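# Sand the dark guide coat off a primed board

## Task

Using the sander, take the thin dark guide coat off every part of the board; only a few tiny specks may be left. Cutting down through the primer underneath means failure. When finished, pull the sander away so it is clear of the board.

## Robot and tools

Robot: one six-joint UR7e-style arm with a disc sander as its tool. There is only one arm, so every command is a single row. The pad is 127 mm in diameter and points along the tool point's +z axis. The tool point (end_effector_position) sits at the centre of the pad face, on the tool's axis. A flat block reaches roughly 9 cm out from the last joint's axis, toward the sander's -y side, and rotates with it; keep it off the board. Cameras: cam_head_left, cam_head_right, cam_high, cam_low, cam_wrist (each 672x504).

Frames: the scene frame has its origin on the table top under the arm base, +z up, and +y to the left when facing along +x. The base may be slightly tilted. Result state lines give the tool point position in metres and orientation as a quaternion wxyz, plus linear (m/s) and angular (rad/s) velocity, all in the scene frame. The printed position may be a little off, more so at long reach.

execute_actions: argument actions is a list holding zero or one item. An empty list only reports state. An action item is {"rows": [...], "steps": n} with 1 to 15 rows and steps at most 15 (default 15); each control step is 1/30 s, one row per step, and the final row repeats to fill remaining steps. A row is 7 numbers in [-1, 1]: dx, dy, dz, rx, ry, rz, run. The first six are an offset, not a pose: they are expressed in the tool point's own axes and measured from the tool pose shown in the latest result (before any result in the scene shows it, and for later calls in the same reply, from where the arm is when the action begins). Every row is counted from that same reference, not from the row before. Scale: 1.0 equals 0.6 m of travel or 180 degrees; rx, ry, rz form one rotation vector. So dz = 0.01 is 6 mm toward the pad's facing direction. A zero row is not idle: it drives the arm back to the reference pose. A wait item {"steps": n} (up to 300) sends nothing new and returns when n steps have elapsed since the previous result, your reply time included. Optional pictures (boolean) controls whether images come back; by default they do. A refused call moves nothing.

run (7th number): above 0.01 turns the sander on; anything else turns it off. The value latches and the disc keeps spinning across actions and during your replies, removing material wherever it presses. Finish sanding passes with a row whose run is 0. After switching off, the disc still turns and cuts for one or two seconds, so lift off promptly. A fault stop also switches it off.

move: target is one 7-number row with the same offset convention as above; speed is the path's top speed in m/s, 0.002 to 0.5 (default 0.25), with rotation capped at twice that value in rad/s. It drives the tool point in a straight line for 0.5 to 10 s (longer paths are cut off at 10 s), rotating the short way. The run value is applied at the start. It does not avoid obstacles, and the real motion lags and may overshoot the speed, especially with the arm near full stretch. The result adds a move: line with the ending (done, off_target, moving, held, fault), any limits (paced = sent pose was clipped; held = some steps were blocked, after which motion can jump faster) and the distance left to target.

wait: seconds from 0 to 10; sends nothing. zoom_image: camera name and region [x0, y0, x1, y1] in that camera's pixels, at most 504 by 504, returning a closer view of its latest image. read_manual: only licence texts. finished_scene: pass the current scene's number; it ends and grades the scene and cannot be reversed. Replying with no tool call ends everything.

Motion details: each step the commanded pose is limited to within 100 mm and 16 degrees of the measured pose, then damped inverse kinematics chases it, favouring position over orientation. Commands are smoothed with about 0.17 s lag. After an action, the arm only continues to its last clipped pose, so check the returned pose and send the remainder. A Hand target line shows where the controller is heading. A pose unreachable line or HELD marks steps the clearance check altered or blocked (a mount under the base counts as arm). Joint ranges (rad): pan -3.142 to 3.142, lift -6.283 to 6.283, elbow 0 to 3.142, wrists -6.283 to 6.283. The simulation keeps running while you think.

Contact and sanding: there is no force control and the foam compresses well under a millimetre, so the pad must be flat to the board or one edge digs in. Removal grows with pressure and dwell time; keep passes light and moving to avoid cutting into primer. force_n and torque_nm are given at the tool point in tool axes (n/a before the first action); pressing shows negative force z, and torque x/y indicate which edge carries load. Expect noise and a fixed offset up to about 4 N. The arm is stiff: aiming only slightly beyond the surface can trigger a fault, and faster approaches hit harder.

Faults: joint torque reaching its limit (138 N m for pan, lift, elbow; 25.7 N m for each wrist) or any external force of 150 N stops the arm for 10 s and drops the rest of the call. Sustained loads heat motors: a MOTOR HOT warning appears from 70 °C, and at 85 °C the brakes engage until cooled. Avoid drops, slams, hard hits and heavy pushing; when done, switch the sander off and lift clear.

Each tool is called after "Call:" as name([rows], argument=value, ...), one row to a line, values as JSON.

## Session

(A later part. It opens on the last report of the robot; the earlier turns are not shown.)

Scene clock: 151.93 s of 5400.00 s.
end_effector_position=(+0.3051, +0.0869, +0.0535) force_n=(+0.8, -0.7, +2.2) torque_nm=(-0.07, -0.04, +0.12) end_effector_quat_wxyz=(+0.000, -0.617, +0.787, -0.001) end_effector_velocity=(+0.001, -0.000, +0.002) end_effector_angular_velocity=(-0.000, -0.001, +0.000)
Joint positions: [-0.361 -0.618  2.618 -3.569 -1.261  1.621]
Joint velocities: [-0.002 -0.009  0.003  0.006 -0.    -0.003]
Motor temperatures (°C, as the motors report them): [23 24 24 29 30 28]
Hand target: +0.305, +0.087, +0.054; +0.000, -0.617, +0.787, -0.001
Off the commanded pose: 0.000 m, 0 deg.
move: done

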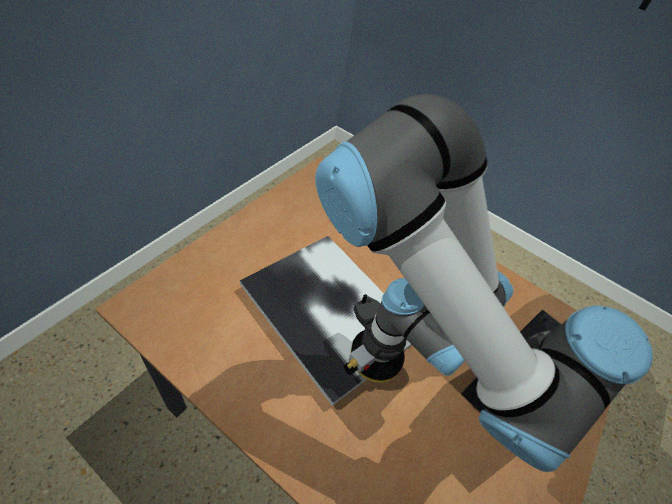

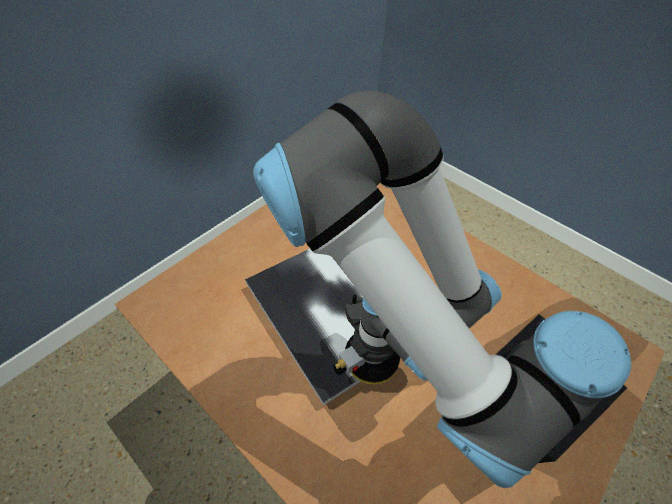

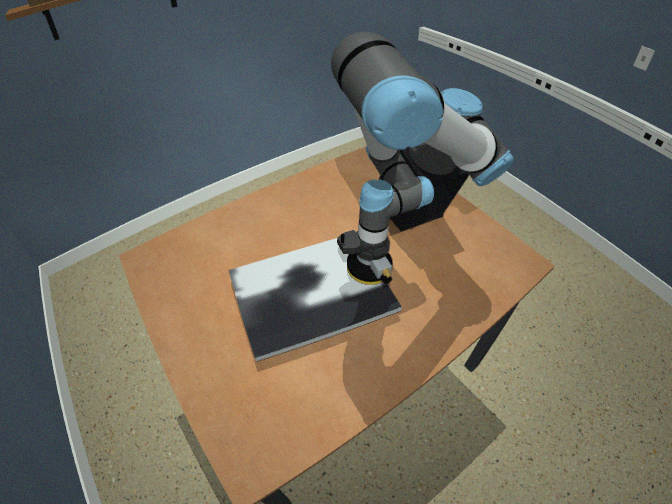

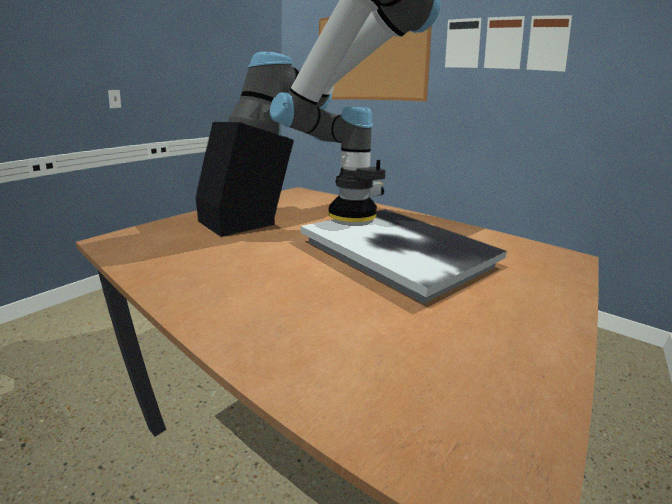

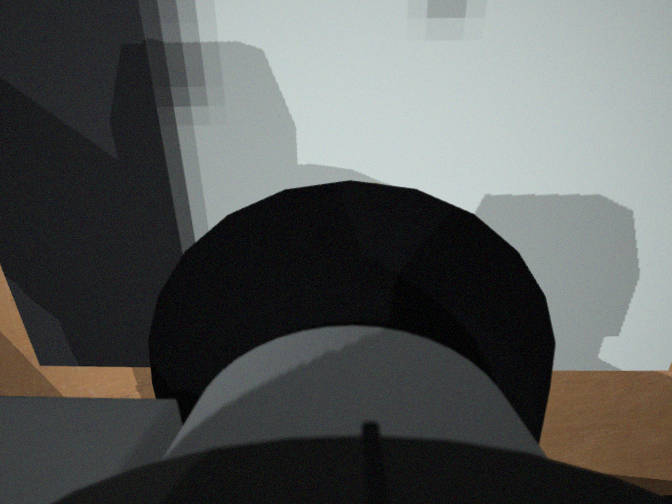

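Call:
move(target=[-0.167,-0.583,0.0133,0,0,0,1], speed=0.35)

Call:
move(target=[0,0,0.0068,0,0,0,1], speed=0.006)

Call:
move(target=[0,0.583,-0.0006,0,0,0,1], speed=0.06)

Call:
move(target=[0.1,-0.1,-0.3,0,0,0,0], speed=0.3)

Scene clock: 160.93 s of 5400.00 s.
end_effector_position=(+0.6684, +0.1003, +0.0463) force_n=(-0.2, +1.9, +0.5) torque_nm=(+0.23, +0.05, +0.07) end_effector_quat_wxyz=(+0.000, -0.617, +0.787, -0.001) end_effector_velocity=(+0.002, -0.000, -0.001) end_effector_angular_velocity=(+0.000, +0.003, -0.001)
Joint positions: [-0.238 -0.59   1.608 -2.627 -1.263  1.751]
Joint velocities: [ 0.     0.004 -0.009  0.008 -0.     0.   ]
Motor temperatures (°C, as the motors report them): [23 24 24 29 30 28]
Hand target: +0.669, +0.100, +0.046; +0.000, -0.617, +0.787, -0.001
Off the commanded pose: 0.001 m, 0 deg.
move: done

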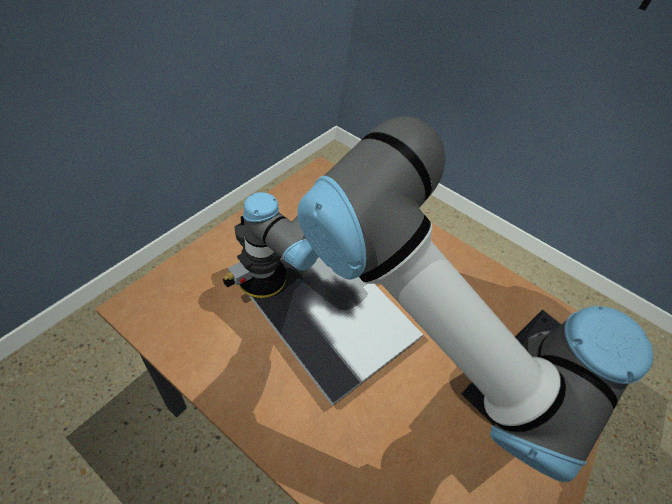

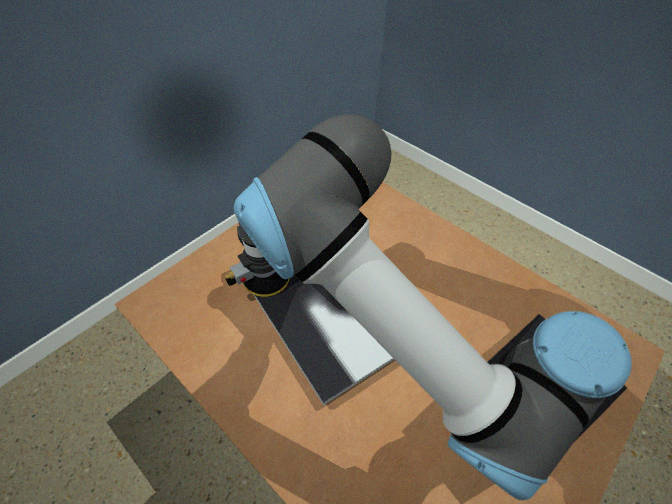

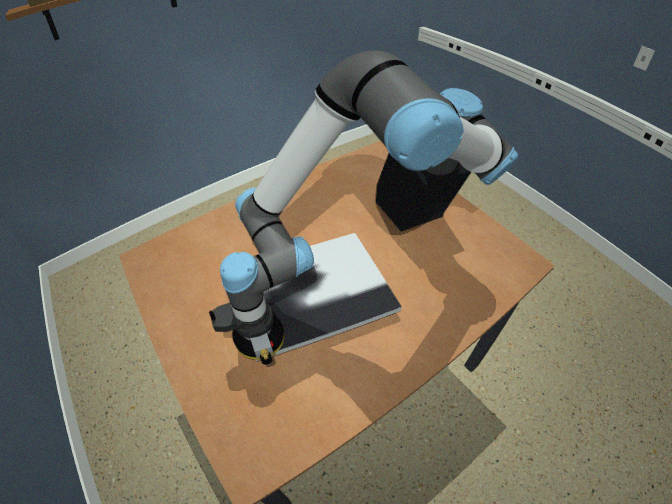

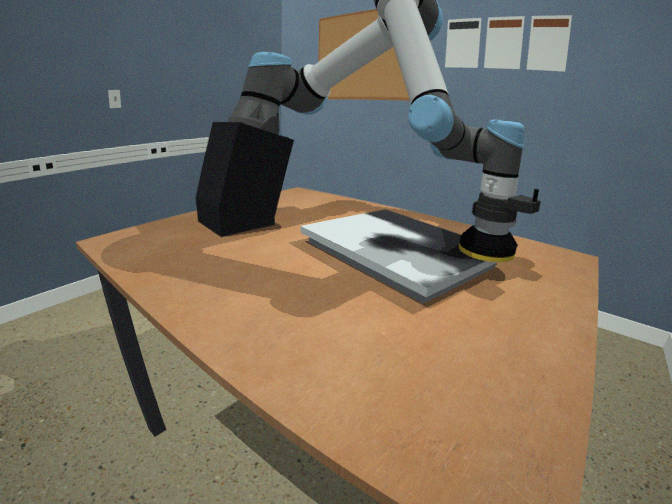

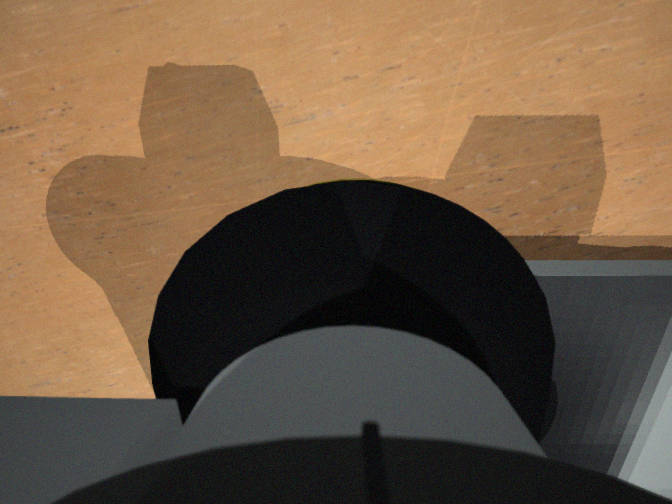

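Scene clock: 162.07 s of 5400.00 s.
end_effector_position=(+0.6688, +0.1003, +0.0424) force_n=(+3.0, +1.3, -23.1) torque_nm=(-0.31, -0.38, +0.05) end_effector_quat_wxyz=(+0.000, -0.617, +0.787, -0.001) end_effector_velocity=(-0.001, +0.000, -0.002) end_effector_angular_velocity=(+0.001, +0.003, -0.001)
Joint positions: [-0.236 -0.582  1.603 -2.631 -1.263  1.753]
Joint velocities: [ 0.001  0.003 -0.001  0.001  0.001  0.001]
Motor temperatures (°C, as the motors report them): [23 24 24 29 30 28]
Hand target: +0.669, +0.100, +0.042; +0.000, -0.617, +0.787, -0.001
Off the commanded pose: 0.000 m, 0 deg.
move: done

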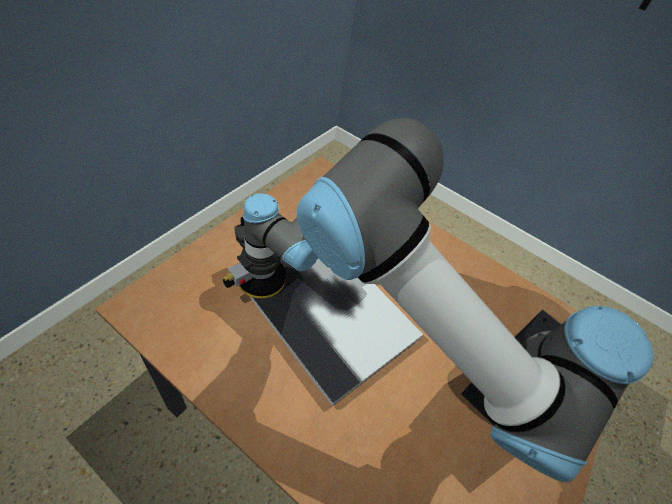

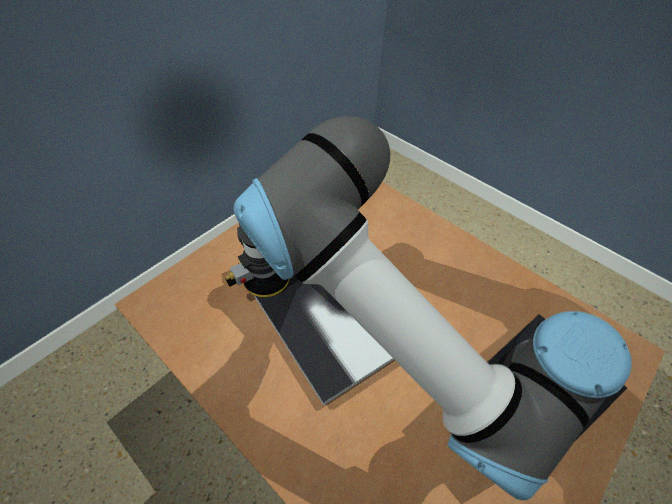

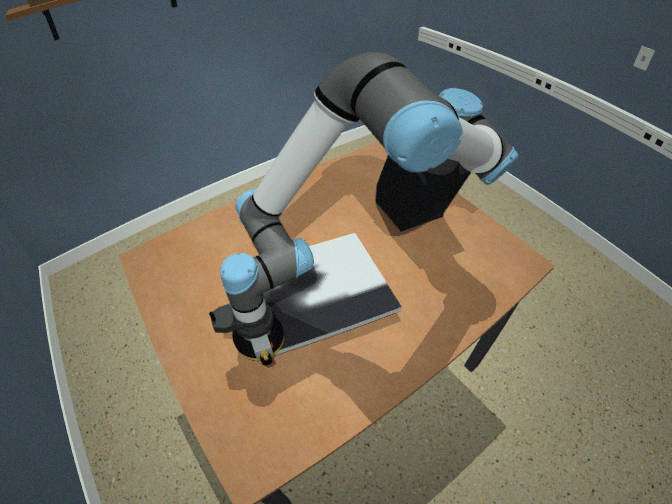

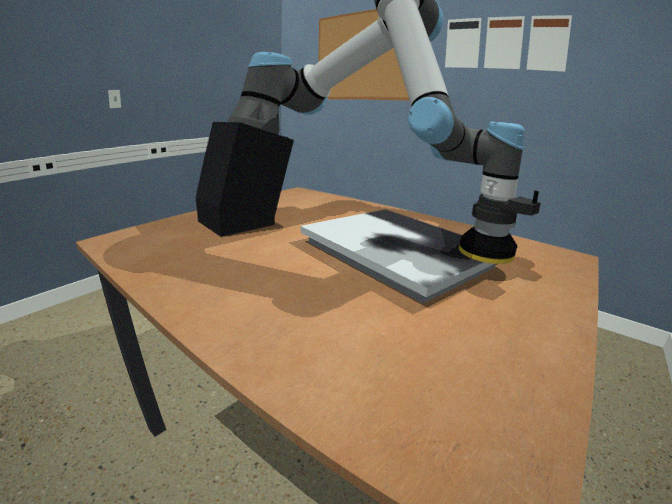

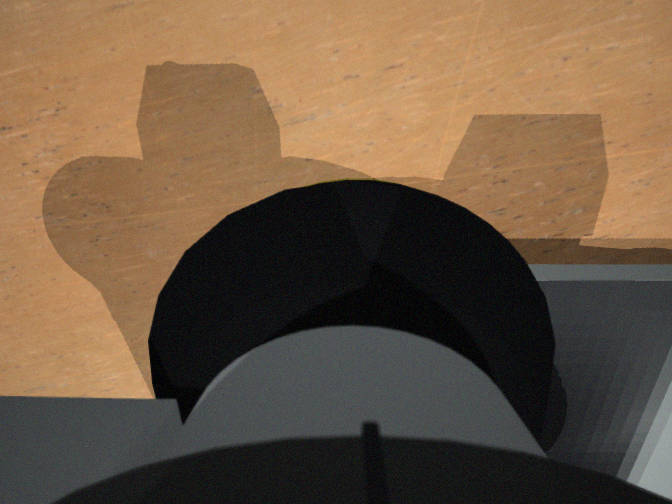

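Scene clock: 168.57 s of 5400.00 s.
end_effector_position=(+0.3293, +0.1838, +0.0417) force_n=(-4.3, +0.4, -38.7) torque_nm=(+1.31, +0.53, -0.13) end_effector_quat_wxyz=(+0.000, -0.617, +0.787, -0.001) end_effector_velocity=(-0.001, +0.001, +0.000) end_effector_angular_velocity=(+0.001, -0.004, +0.001)
Joint positions: [-0.052 -0.736  2.483 -3.414 -1.276  1.945]
Joint velocities: [ 0.002  0.002  0.004 -0.011  0.     0.002]
Motor temperatures (°C, as the motors report them): [23 24 24 29 30 28]
Hand target: +0.329, +0.184, +0.042; +0.000, -0.617, +0.787, -0.001
Off the commanded pose: 0.001 m, 0 deg.
move: done

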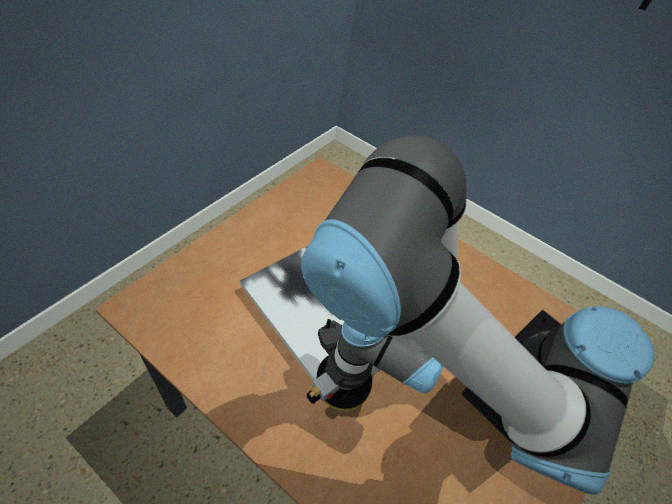

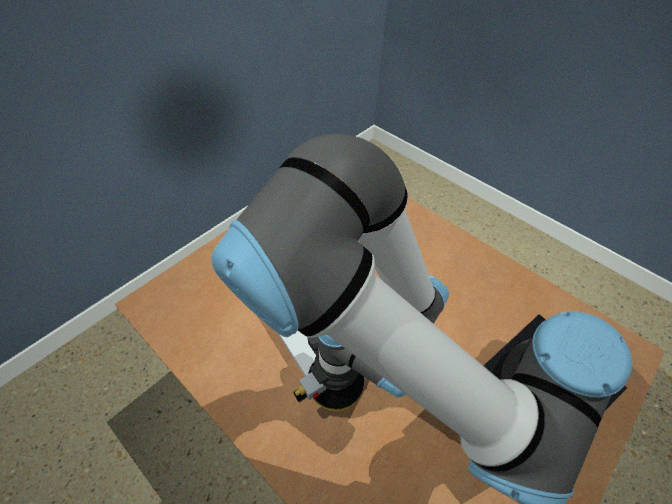

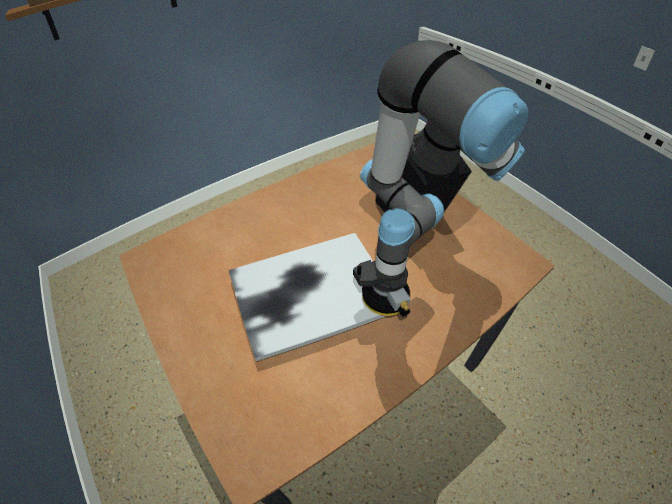

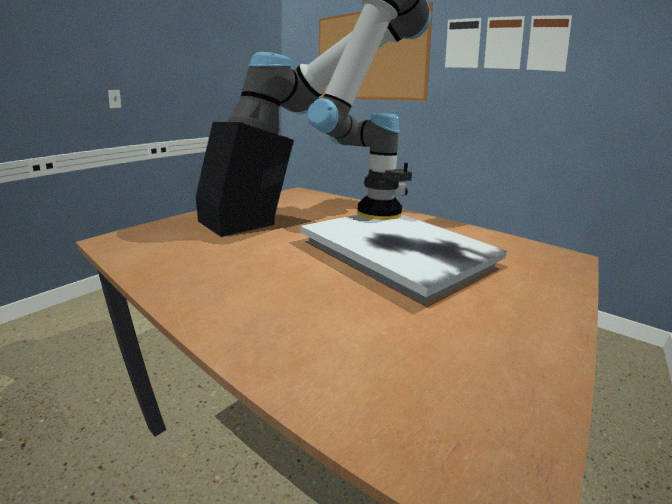

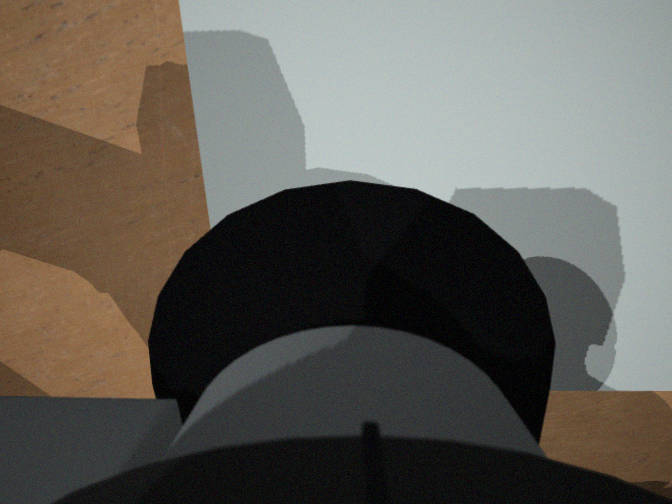

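Scene clock: 170.20 s of 5400.00 s.
end_effector_position=(+0.3725, +0.1118, +0.2214) force_n=(+0.1, +2.5, +0.6) torque_nm=(+0.40, +0.08, +0.22) end_effector_quat_wxyz=(+0.001, -0.617, +0.787, -0.001) end_effector_velocity=(+0.000, -0.001, +0.003) end_effector_angular_velocity=(+0.002, +0.011, +0.000)
Joint positions: [-0.408 -1.393  2.532 -2.695 -1.261  1.573]
Joint velocities: [-0.004 -0.009 -0.008  0.03  -0.    -0.009]
Motor temperatures (°C, as the motors report them): [23 25 24 29 30 28]
Hand target: +0.372, +0.112, +0.222; +0.000, -0.617, +0.787, -0.001
Off the commanded pose: 0.001 m, 0 deg.
move: done

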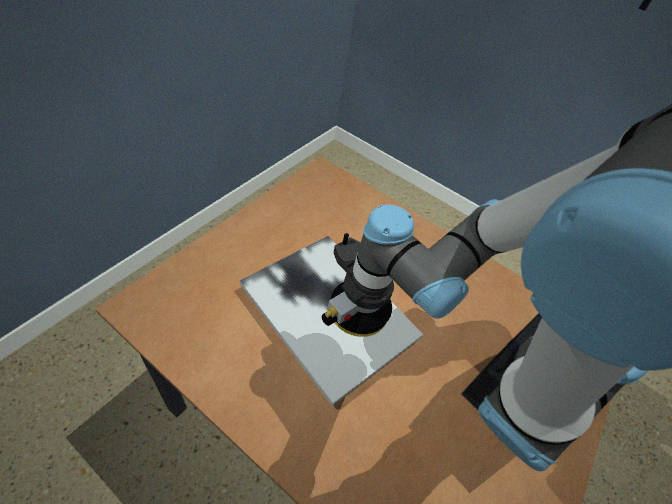

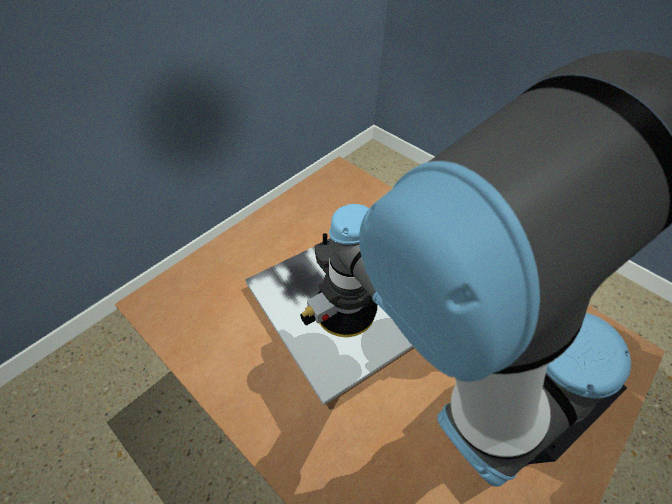

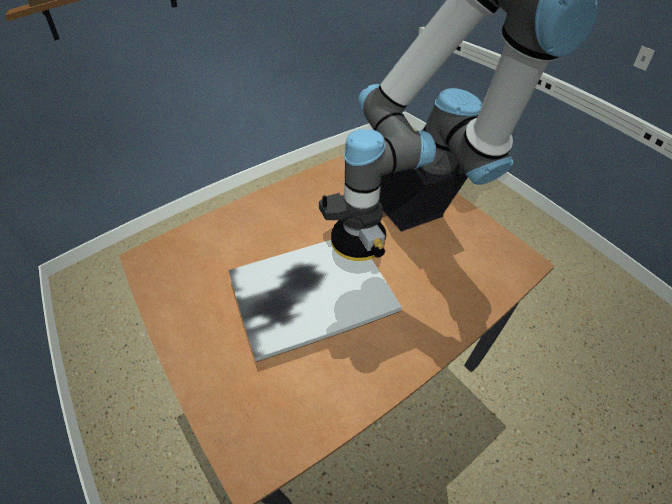

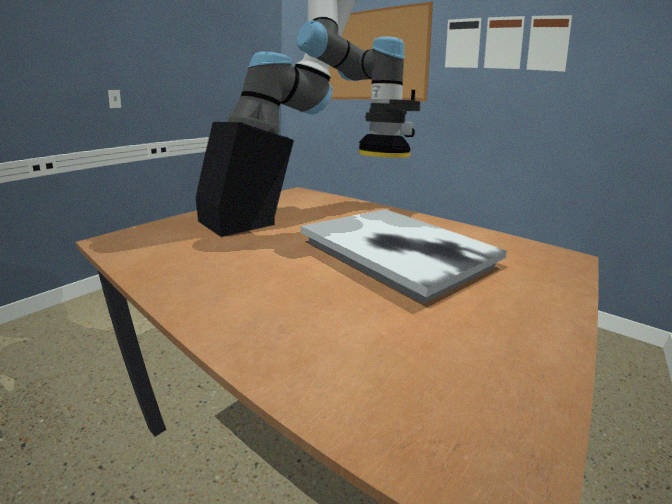

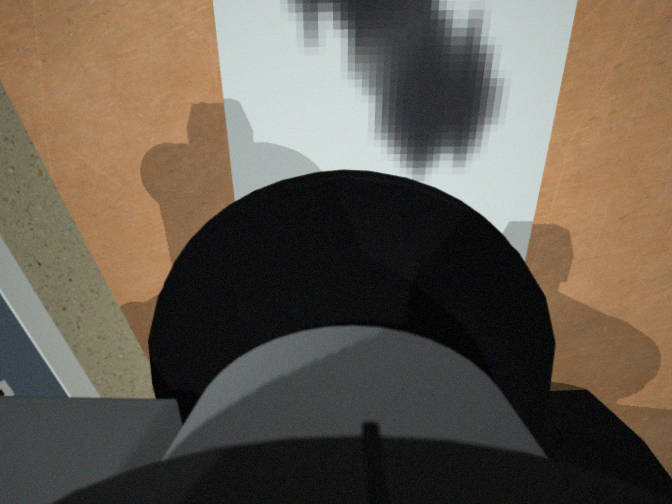

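Call:
move(target=[-0.008,-0.483,0.292,0,0,0,1], speed=0.3)

Call:
move(target=[0,0,0.0076,0,0,0,1], speed=0.006)

Call:
move(target=[0.16,0.37,-0.0006,0,0,0,1], speed=0.05)

Call:
move(target=[0,0.15,-0.3,0,0,0,0], speed=0.3)

Scene clock: 178.03 s of 5400.00 s.
end_effector_position=(+0.6555, +0.0468, +0.0476) force_n=(-0.6, +1.5, +1.5) torque_nm=(+0.23, +0.14, +0.05) end_effector_quat_wxyz=(+0.001, -0.617, +0.787, -0.001) end_effector_velocity=(+0.003, -0.001, -0.001) end_effector_angular_velocity=(+0.000, -0.001, -0.001)
Joint positions: [-0.318 -0.585  1.66  -2.659 -1.261  1.667]
Joint velocities: [-0.     0.004 -0.009  0.004  0.001  0.001]
Motor temperatures (°C, as the motors report them): [23 25 24 29 30 28]
Hand target: +0.656, +0.047, +0.047; +0.001, -0.617, +0.787, -0.001
Off the commanded pose: 0.001 m, 0 deg.
move: done

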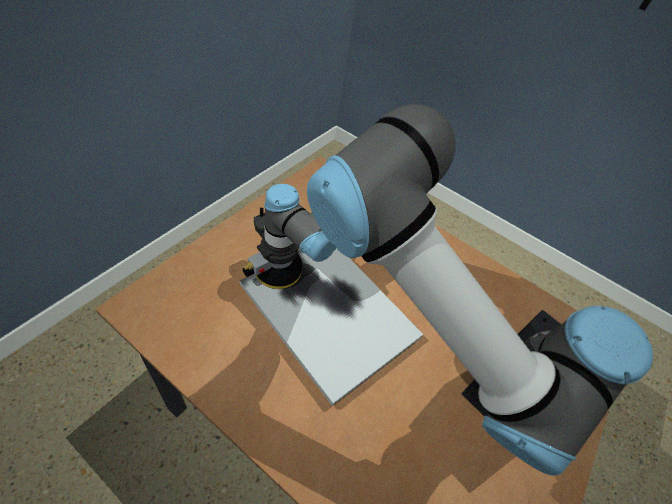

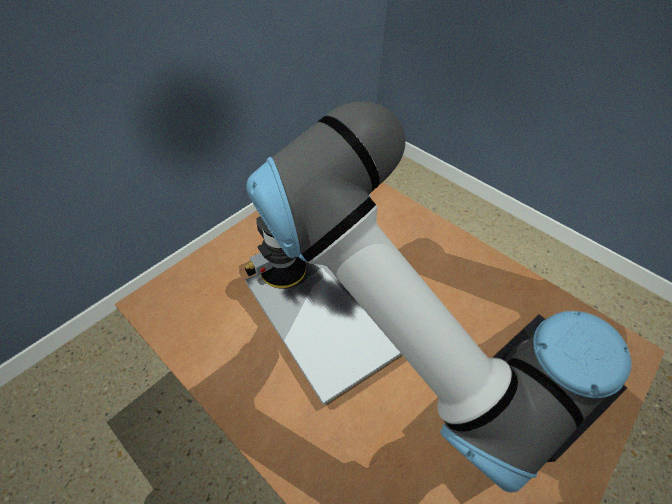

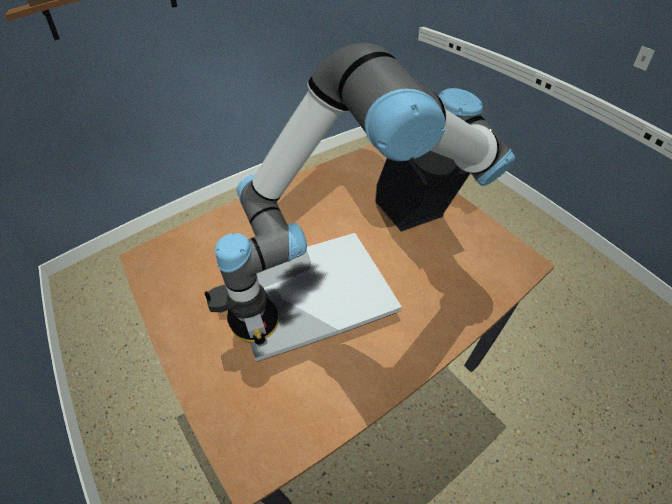

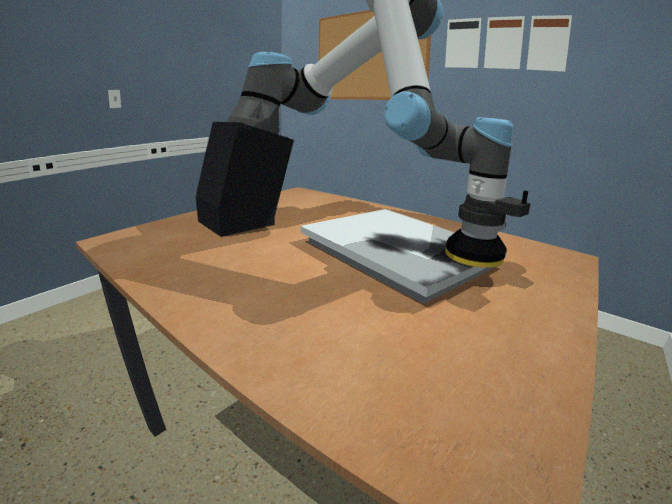

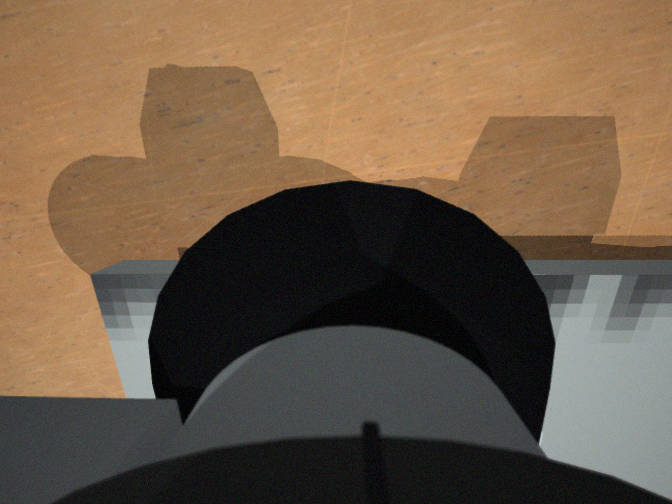

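Scene clock: 179.23 s of 5400.00 s.
end_effector_position=(+0.6558, +0.0468, +0.0431) force_n=(+2.4, +2.7, -6.7) torque_nm=(+0.07, -0.26, +0.08) end_effector_quat_wxyz=(+0.001, -0.617, +0.787, -0.001) end_effector_velocity=(+0.000, +0.001, -0.001) end_effector_angular_velocity=(+0.000, -0.001, +0.001)
Joint positions: [-0.316 -0.575  1.655 -2.665 -1.261  1.669]
Joint velocities: [ 0.001  0.003 -0.001 -0.003  0.001  0.001]
Motor temperatures (°C, as the motors report them): [23 25 24 29 30 28]
Hand target: +0.656, +0.047, +0.043; +0.001, -0.617, +0.787, -0.001
Off the commanded pose: 0.000 m, 0 deg.
move: done

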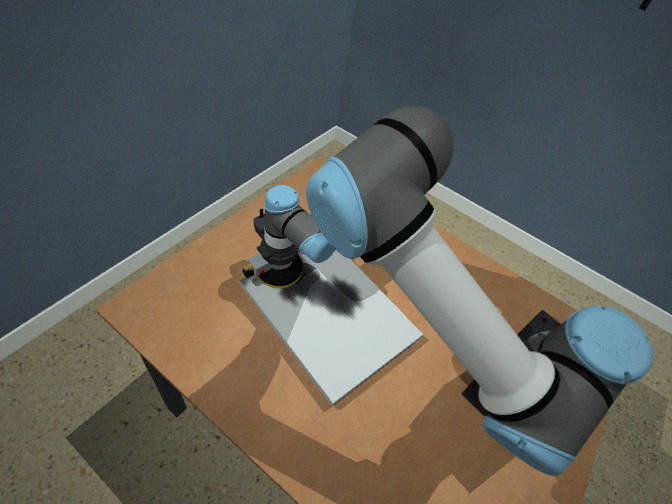

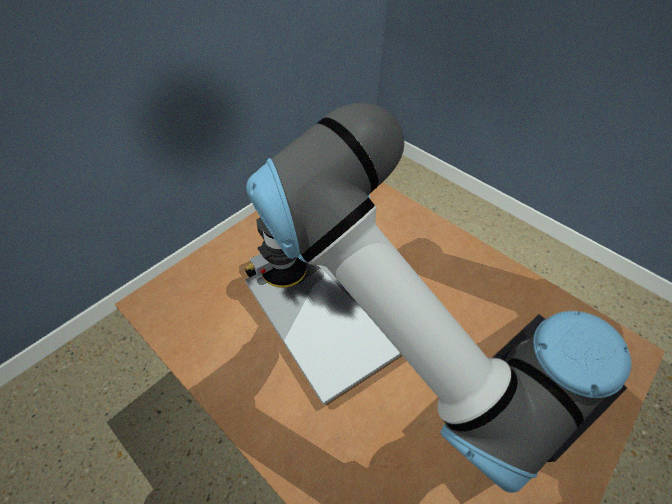

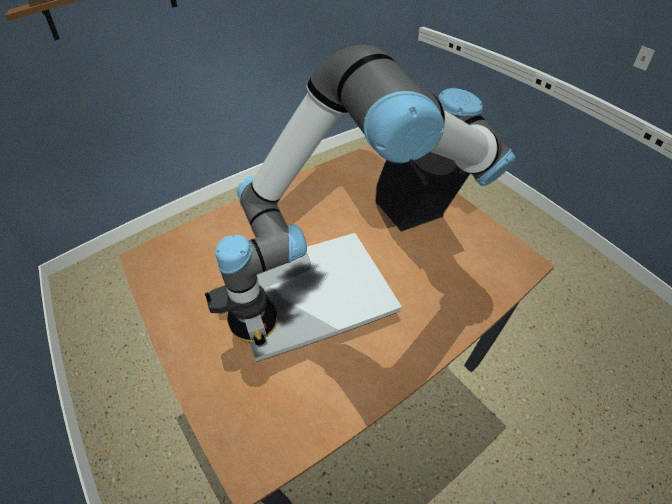

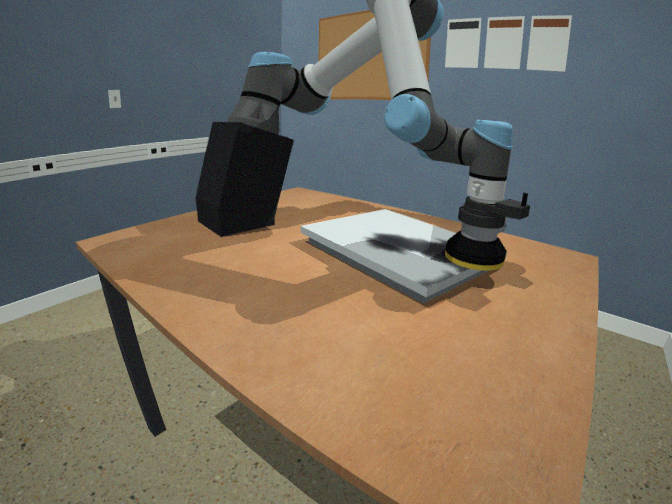

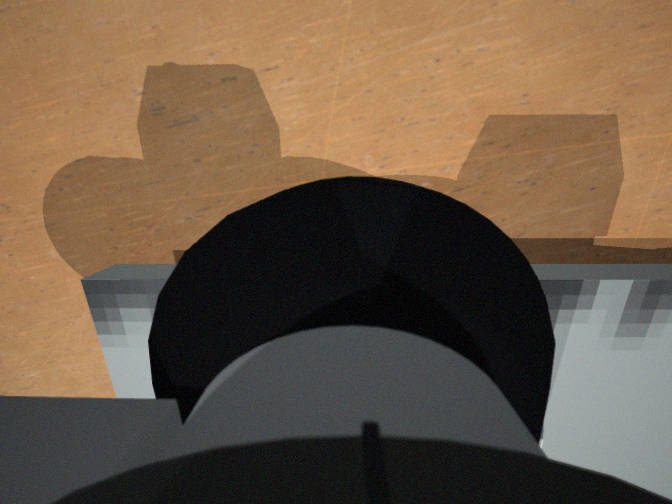

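Scene clock: 184.70 s of 5400.00 s.
end_effector_position=(+0.4175, +0.0070, +0.0426) force_n=(-1.4, +0.9, -16.2) torque_nm=(+0.30, +0.30, -0.04) end_effector_quat_wxyz=(+0.001, -0.617, +0.787, -0.001) end_effector_velocity=(-0.003, -0.001, +0.000) end_effector_angular_velocity=(-0.000, -0.001, -0.000)
Joint positions: [-0.488 -0.643  2.33  -3.217 -1.263  1.488]
Joint velocities: [-0.003  0.002  0.007 -0.009  0.    -0.003]
Motor temperatures (°C, as the motors report them): [23 25 24 29 30 28]
Hand target: +0.417, +0.007, +0.043; +0.001, -0.617, +0.787, -0.001
Off the commanded pose: 0.001 m, 0 deg.
move: done

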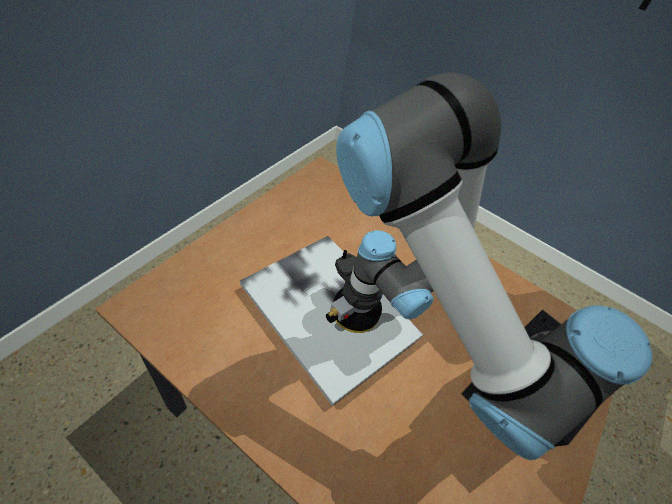

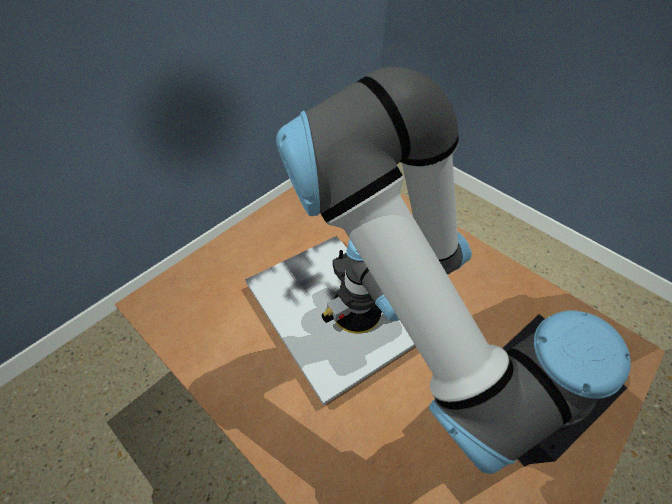

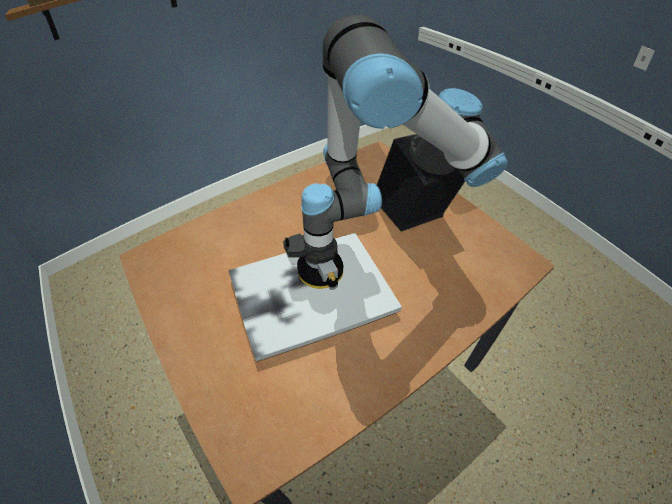

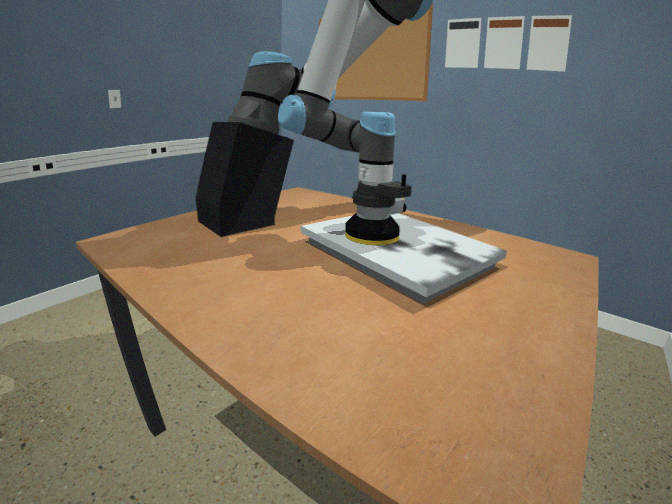

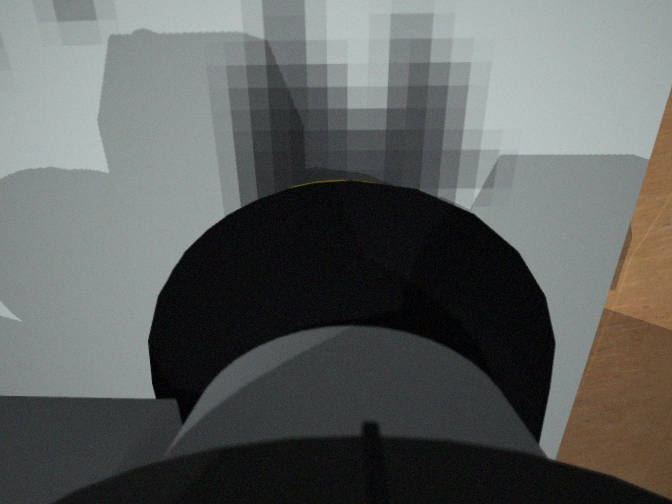

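Scene clock: 186.43 s of 5400.00 s.
end_effector_position=(+0.3293, +0.0288, +0.2217) force_n=(+0.3, +2.1, +1.1) torque_nm=(+0.32, -0.02, +0.08) end_effector_quat_wxyz=(+0.001, -0.617, +0.787, -0.001) end_effector_velocity=(+0.000, -0.000, +0.003) end_effector_angular_velocity=(+0.000, +0.002, +0.001)
Joint positions: [-0.692 -1.394  2.664 -2.738 -1.277  1.276]
Joint velocities: [-0.004 -0.014 -0.003  0.02  -0.001 -0.005]
Motor temperatures (°C, as the motors report them): [23 25 24 29 30 28]
Hand target: +0.329, +0.029, +0.222; +0.001, -0.617, +0.787, -0.001
Off the commanded pose: 0.001 m, 0 deg.
move: done

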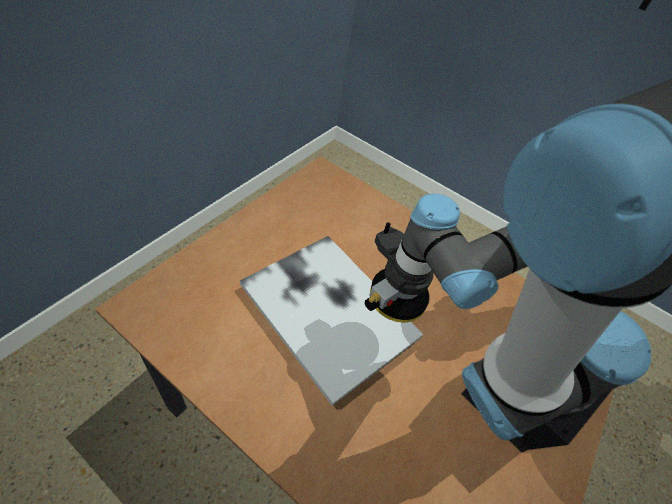

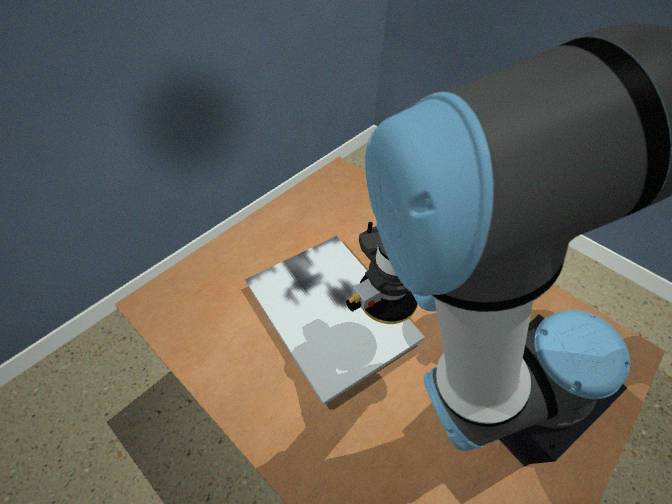

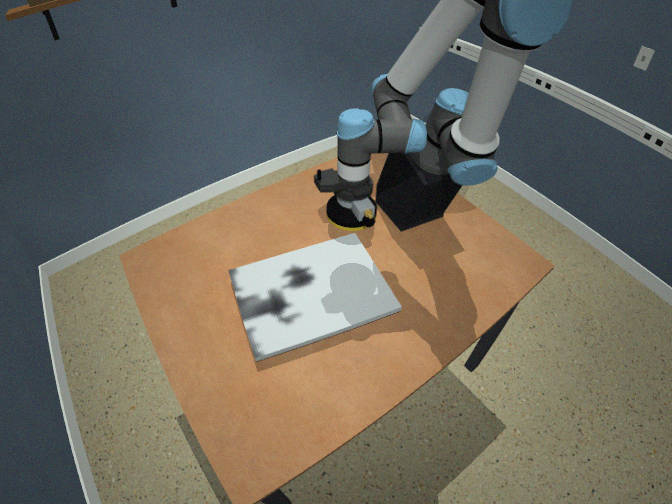

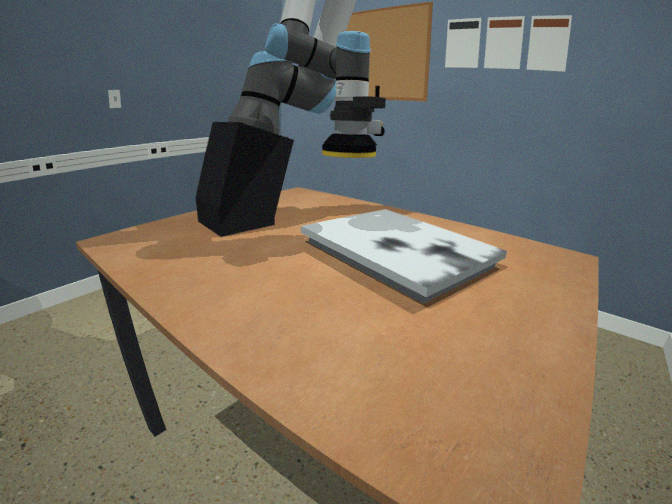

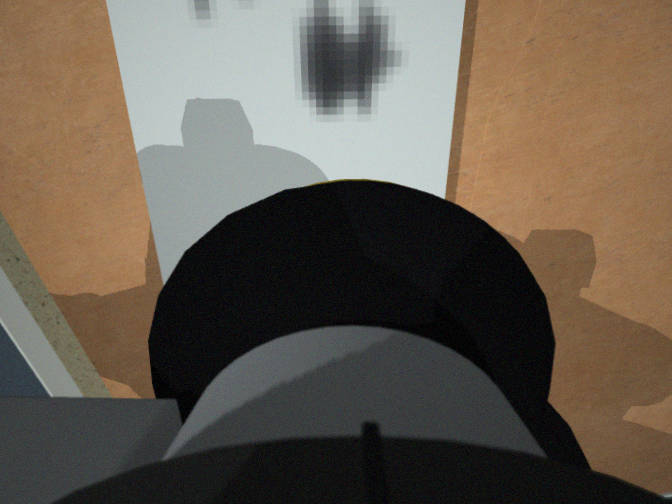

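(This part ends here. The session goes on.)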